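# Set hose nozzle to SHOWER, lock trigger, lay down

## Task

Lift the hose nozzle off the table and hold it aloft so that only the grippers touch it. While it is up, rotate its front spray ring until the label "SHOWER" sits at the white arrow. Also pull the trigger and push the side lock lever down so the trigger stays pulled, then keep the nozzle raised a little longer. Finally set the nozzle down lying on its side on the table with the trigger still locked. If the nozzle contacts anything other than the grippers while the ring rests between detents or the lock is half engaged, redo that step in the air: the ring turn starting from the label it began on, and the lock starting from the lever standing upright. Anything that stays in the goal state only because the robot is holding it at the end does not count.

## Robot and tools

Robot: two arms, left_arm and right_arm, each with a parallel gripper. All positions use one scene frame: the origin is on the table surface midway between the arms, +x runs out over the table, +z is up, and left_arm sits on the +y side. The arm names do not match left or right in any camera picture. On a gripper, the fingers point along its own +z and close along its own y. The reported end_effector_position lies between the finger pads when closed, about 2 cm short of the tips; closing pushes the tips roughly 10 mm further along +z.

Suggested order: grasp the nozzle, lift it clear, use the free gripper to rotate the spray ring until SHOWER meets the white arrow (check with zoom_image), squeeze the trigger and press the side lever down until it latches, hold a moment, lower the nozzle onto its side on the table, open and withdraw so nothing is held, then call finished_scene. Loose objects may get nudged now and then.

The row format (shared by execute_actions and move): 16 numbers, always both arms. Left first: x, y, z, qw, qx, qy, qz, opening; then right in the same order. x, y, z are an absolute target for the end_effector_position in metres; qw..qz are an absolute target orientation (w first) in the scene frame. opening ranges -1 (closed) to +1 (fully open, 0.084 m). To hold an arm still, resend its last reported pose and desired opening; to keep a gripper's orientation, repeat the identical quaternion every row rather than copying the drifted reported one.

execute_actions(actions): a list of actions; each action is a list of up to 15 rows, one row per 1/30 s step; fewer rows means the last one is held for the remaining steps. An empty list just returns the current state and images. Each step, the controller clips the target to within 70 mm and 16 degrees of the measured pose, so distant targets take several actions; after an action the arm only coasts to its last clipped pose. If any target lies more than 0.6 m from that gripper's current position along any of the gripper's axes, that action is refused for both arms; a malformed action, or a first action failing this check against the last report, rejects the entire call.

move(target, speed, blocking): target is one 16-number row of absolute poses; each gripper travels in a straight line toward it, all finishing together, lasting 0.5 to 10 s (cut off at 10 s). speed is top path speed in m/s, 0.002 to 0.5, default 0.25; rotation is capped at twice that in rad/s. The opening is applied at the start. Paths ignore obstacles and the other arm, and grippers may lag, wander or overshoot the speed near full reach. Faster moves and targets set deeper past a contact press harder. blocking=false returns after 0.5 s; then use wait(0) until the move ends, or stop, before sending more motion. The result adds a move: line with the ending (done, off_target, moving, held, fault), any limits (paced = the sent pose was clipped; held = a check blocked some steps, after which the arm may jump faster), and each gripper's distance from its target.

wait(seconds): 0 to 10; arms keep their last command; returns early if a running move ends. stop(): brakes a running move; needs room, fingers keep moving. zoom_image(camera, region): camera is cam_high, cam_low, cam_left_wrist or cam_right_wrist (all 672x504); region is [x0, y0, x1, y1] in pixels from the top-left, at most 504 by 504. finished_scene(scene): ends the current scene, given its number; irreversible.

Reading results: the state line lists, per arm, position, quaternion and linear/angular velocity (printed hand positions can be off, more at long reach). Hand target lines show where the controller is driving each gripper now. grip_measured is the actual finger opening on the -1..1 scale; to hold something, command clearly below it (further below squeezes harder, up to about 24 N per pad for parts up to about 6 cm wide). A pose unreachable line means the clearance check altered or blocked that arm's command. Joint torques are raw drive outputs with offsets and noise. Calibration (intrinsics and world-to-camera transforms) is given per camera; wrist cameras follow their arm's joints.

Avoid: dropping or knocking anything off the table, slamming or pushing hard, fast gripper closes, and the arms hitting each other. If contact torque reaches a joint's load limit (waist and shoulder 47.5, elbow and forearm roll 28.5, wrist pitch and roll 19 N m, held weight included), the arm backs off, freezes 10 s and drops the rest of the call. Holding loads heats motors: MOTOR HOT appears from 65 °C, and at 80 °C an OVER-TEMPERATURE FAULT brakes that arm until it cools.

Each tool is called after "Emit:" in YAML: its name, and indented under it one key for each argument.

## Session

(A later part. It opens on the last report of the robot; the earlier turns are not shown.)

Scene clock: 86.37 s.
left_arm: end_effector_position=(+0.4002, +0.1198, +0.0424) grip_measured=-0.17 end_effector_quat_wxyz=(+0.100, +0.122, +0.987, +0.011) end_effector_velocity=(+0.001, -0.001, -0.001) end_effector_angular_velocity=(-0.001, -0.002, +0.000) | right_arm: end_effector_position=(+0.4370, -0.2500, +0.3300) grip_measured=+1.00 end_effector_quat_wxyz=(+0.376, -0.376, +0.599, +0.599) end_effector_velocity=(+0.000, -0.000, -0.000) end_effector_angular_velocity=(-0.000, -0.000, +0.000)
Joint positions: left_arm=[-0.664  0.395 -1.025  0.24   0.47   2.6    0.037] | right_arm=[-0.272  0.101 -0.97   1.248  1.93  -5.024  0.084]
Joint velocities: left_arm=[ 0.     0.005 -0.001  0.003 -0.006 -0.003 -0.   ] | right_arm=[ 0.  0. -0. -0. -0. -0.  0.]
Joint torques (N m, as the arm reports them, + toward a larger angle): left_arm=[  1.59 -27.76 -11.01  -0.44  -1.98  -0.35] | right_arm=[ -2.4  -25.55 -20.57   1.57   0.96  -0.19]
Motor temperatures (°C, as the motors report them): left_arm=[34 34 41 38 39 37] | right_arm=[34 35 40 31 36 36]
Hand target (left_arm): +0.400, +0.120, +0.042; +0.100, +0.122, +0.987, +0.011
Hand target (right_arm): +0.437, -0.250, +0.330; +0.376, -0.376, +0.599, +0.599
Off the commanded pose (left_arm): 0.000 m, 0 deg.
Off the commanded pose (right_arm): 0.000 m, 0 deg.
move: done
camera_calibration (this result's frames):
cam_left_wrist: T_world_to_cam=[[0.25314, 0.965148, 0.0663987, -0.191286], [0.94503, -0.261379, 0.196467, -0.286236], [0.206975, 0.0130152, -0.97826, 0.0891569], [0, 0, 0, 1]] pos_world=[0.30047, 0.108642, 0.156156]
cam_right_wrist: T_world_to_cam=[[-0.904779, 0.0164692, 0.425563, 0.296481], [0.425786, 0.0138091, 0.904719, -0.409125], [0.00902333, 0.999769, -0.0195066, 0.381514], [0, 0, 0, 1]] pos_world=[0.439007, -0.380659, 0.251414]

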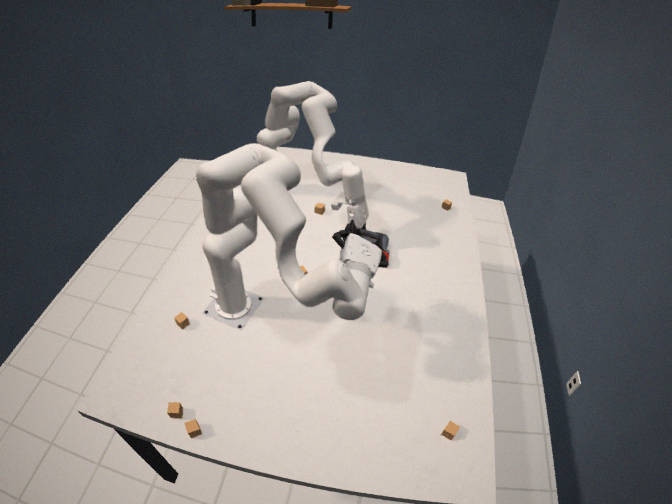

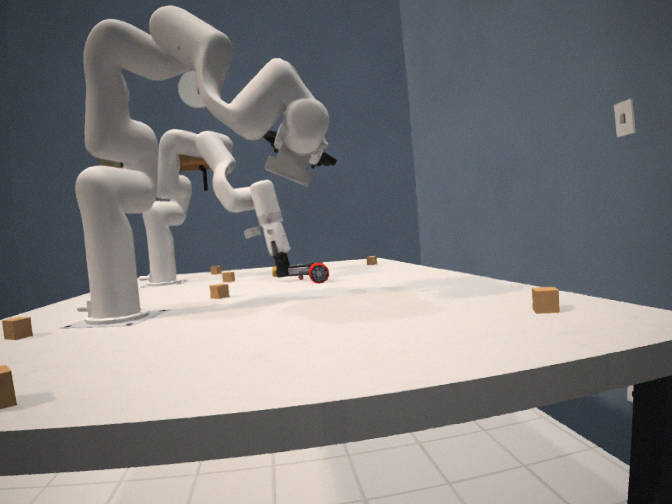

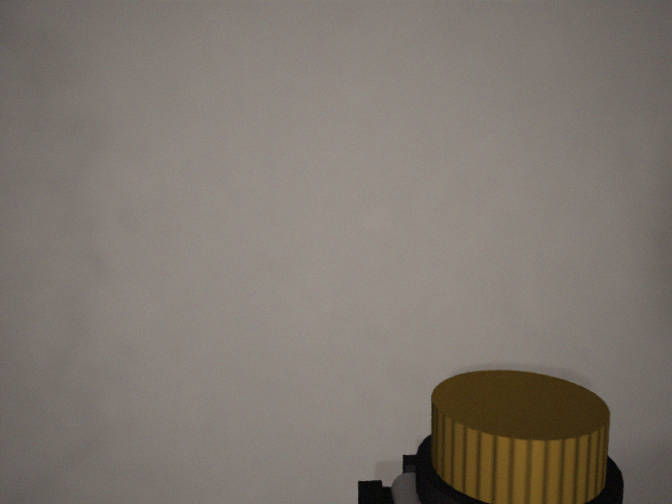

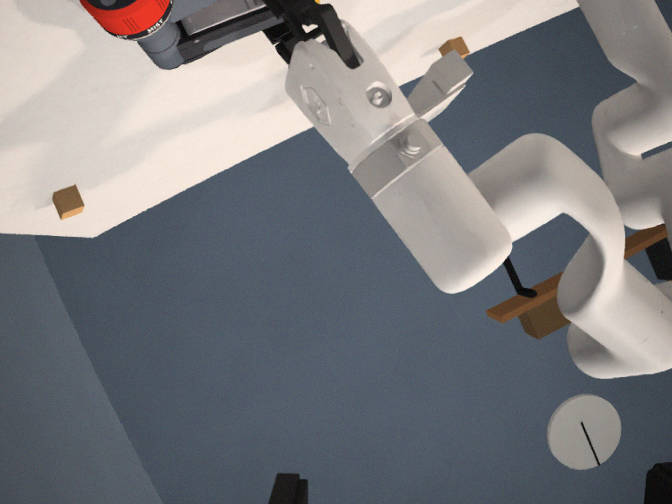

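Ring is nearly touching; lower the handle while tilting the ring end up slightly (about X by −4°).

Emit:
move:
  target: [0.40,0.12,0.031,0.104,0.118,0.987,-0.024,-1,0.437,-0.25,0.33,-0.376,0.376,-0.599,-0.599,1]
  speed: 0.02

Emit:
execute_actions:
  actions:
    - [[0.40,0.12,0.031,0.104,0.118,0.987,-0.024,0.0,0.437,-0.25,0.33,-0.376,0.376,-0.599,-0.599,1]]
    - [[0.40,0.12,0.031,0.104,0.118,0.987,-0.024,0.8,0.437,-0.25,0.33,-0.376,0.376,-0.599,-0.599,1]]

Emit:
move:
  target: [0.42,0.11,0.16,0.104,0.118,0.987,-0.024,0.8,0.437,-0.25,0.33,-0.376,0.376,-0.599,-0.599,1]
  speed: 0.15

Scene clock: 89.50 s.
left_arm: end_effector_position=(+0.4002, +0.1200, +0.0314) grip_measured=-0.17 end_effector_quat_wxyz=(+0.104, +0.118, +0.987, -0.023) end_effector_velocity=(-0.000, -0.001, -0.001) end_effector_angular_velocity=(-0.010, +0.001, -0.002) | right_arm: end_effector_position=(+0.4370, -0.2500, +0.3300) grip_measured=+1.00 end_effector_quat_wxyz=(+0.376, -0.376, +0.599, +0.599) end_effector_velocity=(-0.000, +0.000, -0.000) end_effector_angular_velocity=(+0.001, +0.001, -0.000)
Joint positions: left_arm=[-0.648  0.407 -0.983  0.133  0.369  2.694  0.037] | right_arm=[-0.272  0.101 -0.97   1.248  1.93  -5.024  0.084]
Joint velocities: left_arm=[ 0.     0.002  0.005 -0.021 -0.014  0.02  -0.   ] | right_arm=[-0.    -0.001  0.002 -0.    -0.    -0.     0.   ]
Joint torques (N m, as the arm reports them, + toward a larger angle): left_arm=[  1.31 -25.44  -9.87  -0.37  -1.37  -0.29] | right_arm=[ -2.29 -25.22 -20.42   1.41   1.48  -0.03]
Motor temperatures (°C, as the motors report them): left_arm=[34 34 41 38 39 37] | right_arm=[34 35 40 31 36 36]
Hand target (left_arm): +0.400, +0.120, +0.031; +0.104, +0.118, +0.987, -0.024
Hand target (right_arm): +0.437, -0.250, +0.330; +0.376, -0.376, +0.599, +0.599
Off the commanded pose (left_arm): 0.000 m, 0 deg.
Off the commanded pose (right_arm): 0.000 m, 0 deg.
move: done
camera_calibration (this result's frames):
cam_left_wrist: T_world_to_cam=[[0.251904, 0.967752, -0.000763529, -0.18846], [0.945294, -0.245889, 0.214379, -0.286629], [0.207278, -0.0547249, -0.97675, 0.0863096], [0, 0, 0, 1]] pos_world=[0.300532, 0.116627, 0.145606]
cam_right_wrist: T_world_to_cam=[[-0.90478, 0.0164683, 0.425562, 0.29648], [0.425785, 0.0138076, 0.904719, -0.409125], [0.00902322, 0.999769, -0.0195048, 0.381513], [0, 0, 0, 1]] pos_world=[0.439006, -0.380658, 0.251414]

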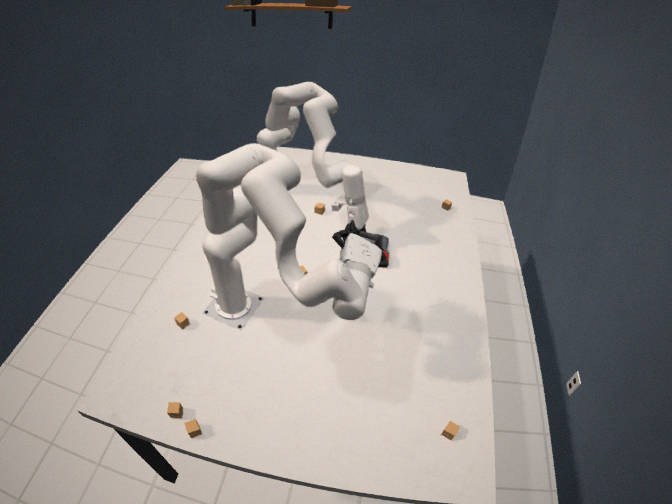

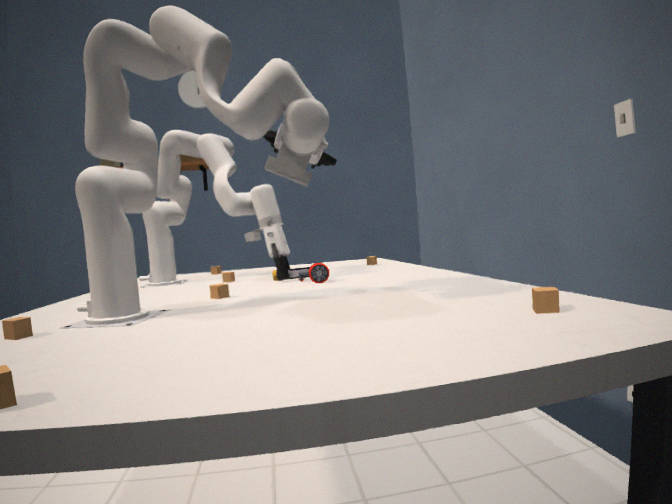

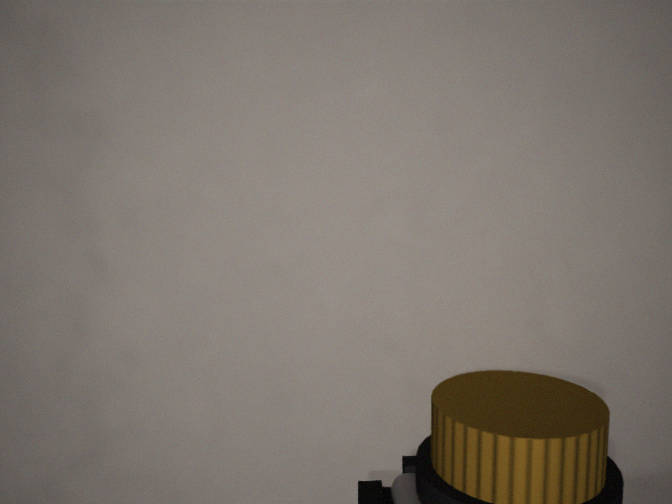

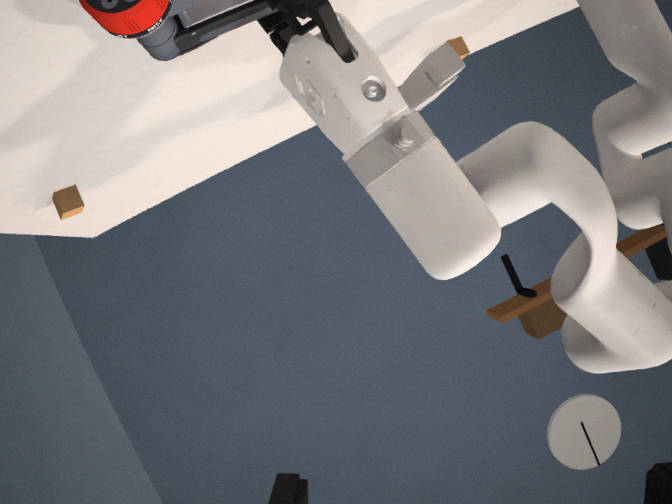

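Scene clock: 90.50 s.
left_arm: end_effector_position=(+0.4000, +0.1200, +0.0310) grip_measured=+0.80 end_effector_quat_wxyz=(+0.104, +0.118, +0.987, -0.024) end_effector_velocity=(+0.000, +0.000, -0.000) end_effector_angular_velocity=(+0.000, -0.000, +0.000) | right_arm: end_effector_position=(+0.4370, -0.2500, +0.3300) grip_measured=+1.00 end_effector_quat_wxyz=(+0.376, -0.376, +0.599, +0.599) end_effector_velocity=(+0.000, -0.000, +0.000) end_effector_angular_velocity=(-0.000, -0.000, -0.000)
Joint positions: left_arm=[-0.648  0.408 -0.982  0.129  0.368  2.697  0.076] | right_arm=[-0.272  0.101 -0.97   1.248  1.93  -5.024  0.084]
Joint velocities: left_arm=[ 0.     0.     0.     0.    -0.     0.     0.001] | right_arm=[ 0.     0.    -0.001  0.    -0.     0.     0.   ]
Joint torques (N m, as the arm reports them, + toward a larger angle): left_arm=[  1.86 -25.8   -9.78  -0.44  -1.52  -0.48] | right_arm=[ -2.87 -26.38 -20.82   1.79   1.27  -0.25]
Motor temperatures (°C, as the motors report them): left_arm=[34 34 41 38 39 37] | right_arm=[34 35 40 31 36 36]
Hand target (left_arm): +0.400, +0.120, +0.031; +0.104, +0.118, +0.987, -0.024
Hand target (right_arm): +0.437, -0.250, +0.330; +0.376, -0.376, +0.599, +0.599
Off the commanded pose (left_arm): 0.000 m, 0 deg.
Off the commanded pose (right_arm): 0.000 m, 0 deg.
camera_calibration (this result's frames):
cam_left_wrist: T_world_to_cam=[[0.252366, 0.96763, -0.00202474, -0.188504], [0.945386, -0.246118, 0.21371, -0.28632], [0.206294, -0.0558475, -0.976895, 0.0865338], [0, 0, 0, 1]] pos_world=[0.300403, 0.116766, 0.145342]
cam_right_wrist: T_world_to_cam=[[-0.90478, 0.0164682, 0.425562, 0.29648], [0.425785, 0.0138074, 0.904719, -0.409125], [0.00902322, 0.999769, -0.0195046, 0.381513], [0, 0, 0, 1]] pos_world=[0.439005, -0.380658, 0.251414]

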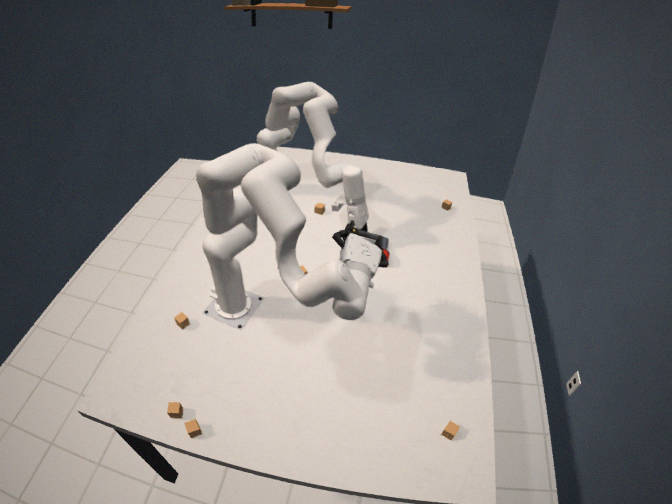

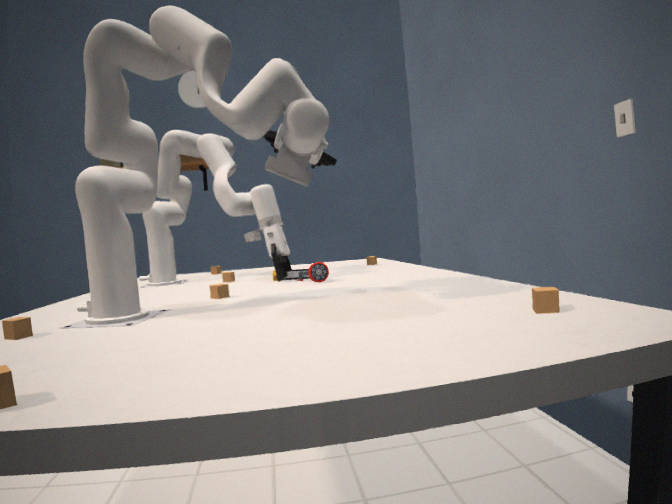

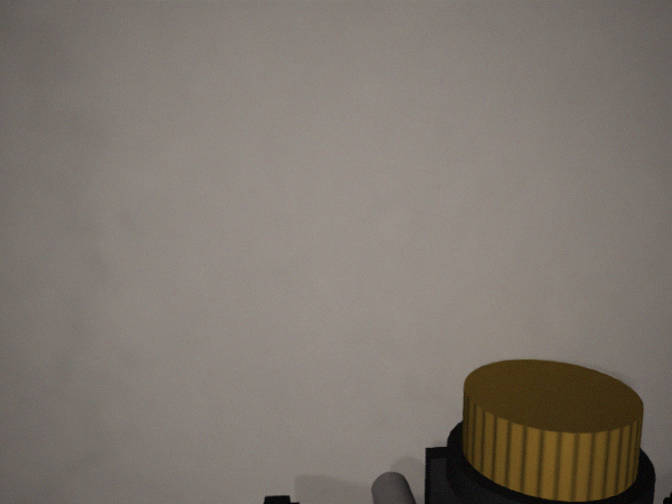

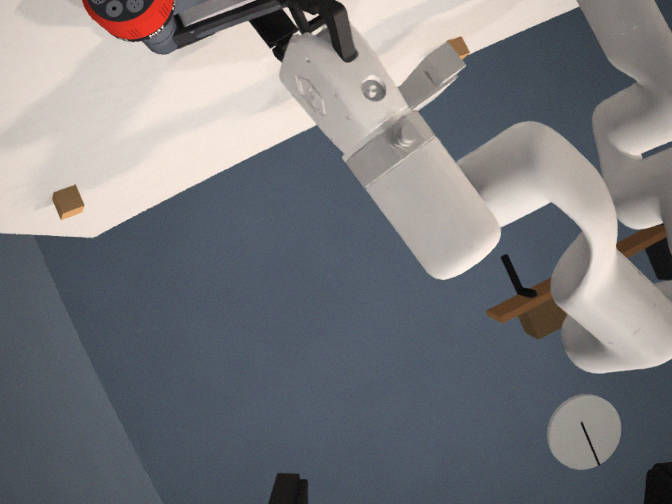

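Scene clock: 91.83 s.
left_arm: end_effector_position=(+0.4195, +0.1103, +0.1591) grip_measured=+0.80 end_effector_quat_wxyz=(+0.104, +0.118, +0.987, -0.024) end_effector_velocity=(+0.002, -0.001, +0.006) end_effector_angular_velocity=(-0.001, -0.001, +0.000) | right_arm: end_effector_position=(+0.4370, -0.2500, +0.3300) grip_measured=+1.00 end_effector_quat_wxyz=(+0.376, -0.376, +0.599, +0.599) end_effector_velocity=(-0.000, +0.000, -0.000) end_effector_angular_velocity=(+0.000, +0.000, -0.000)
Joint positions: left_arm=[-0.654  0.219 -1.146  0.072  0.72   2.758  0.077] | right_arm=[-0.272  0.101 -0.97   1.248  1.93  -5.024  0.084]
Joint velocities: left_arm=[ 0.    -0.003 -0.013 -0.001  0.014  0.001  0.   ] | right_arm=[ 0.    -0.001  0.001  0.    -0.    -0.     0.   ]
Joint torques (N m, as the arm reports them, + toward a larger angle): left_arm=[  1.78 -24.96 -11.63  -0.41  -1.51  -0.32] | right_arm=[ -2.4  -25.88 -20.89   1.5    1.3   -0.26]
Motor temperatures (°C, as the motors report them): left_arm=[34 34 40 38 39 37] | right_arm=[34 35 40 31 36 36]
Hand target (left_arm): +0.420, +0.110, +0.160; +0.104, +0.118, +0.987, -0.024
Hand target (right_arm): +0.437, -0.250, +0.330; +0.376, -0.376, +0.599, +0.599
Off the commanded pose (left_arm): 0.001 m, 0 deg.
Off the commanded pose (right_arm): 0.000 m, 0 deg.
move: done
camera_calibration (this result's frames):
cam_left_wrist: T_world_to_cam=[[0.252369, 0.96763, -0.00157405, -0.183876], [0.94553, -0.246259, 0.212906, -0.334419], [0.205627, -0.0552193, -0.977071, 0.207307], [0, 0, 0, 1]] pos_world=[0.31998, 0.107018, 0.273464]
cam_right_wrist: T_world_to_cam=[[-0.90478, 0.0164685, 0.425562, 0.29648], [0.425785, 0.0138073, 0.904719, -0.409125], [0.00902348, 0.999769, -0.0195046, 0.381513], [0, 0, 0, 1]] pos_world=[0.439006, -0.380658, 0.251414]

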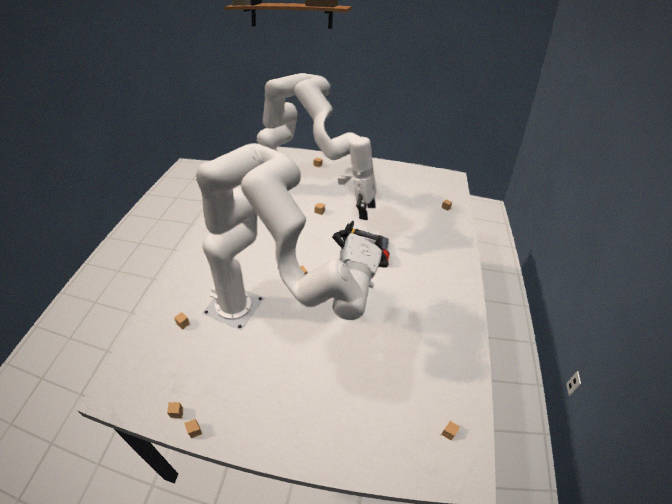

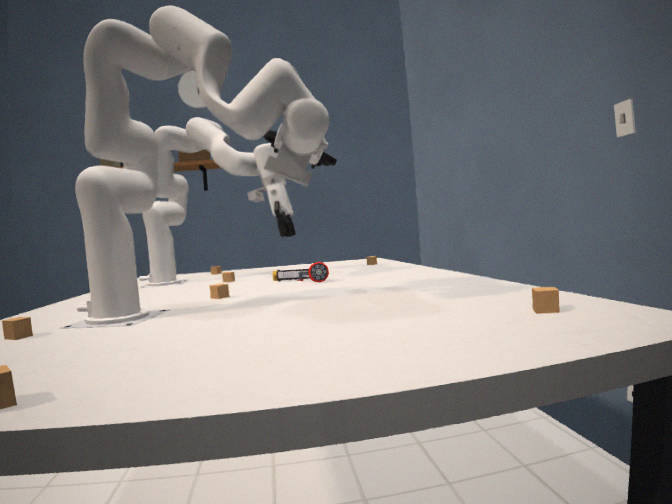

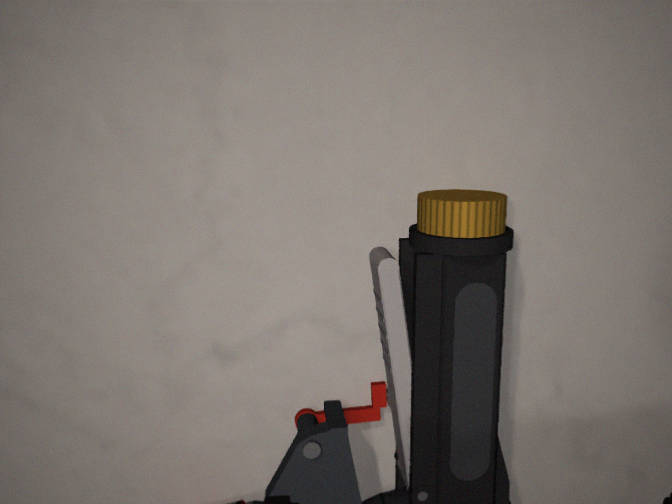

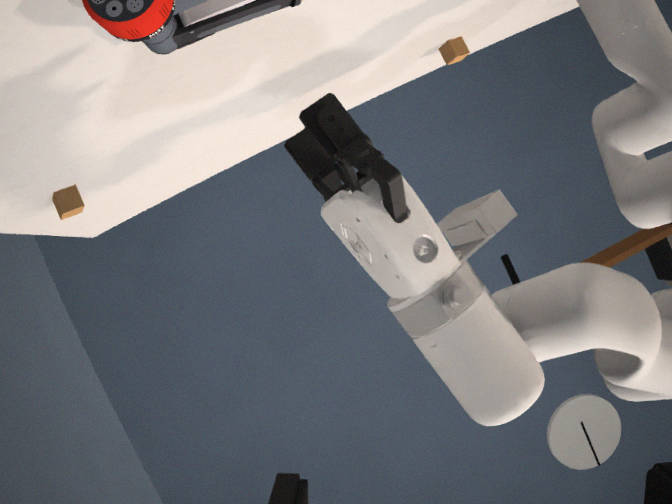

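Emit:
finished_scene:
  scene: 1

The scene is finished: the task was done.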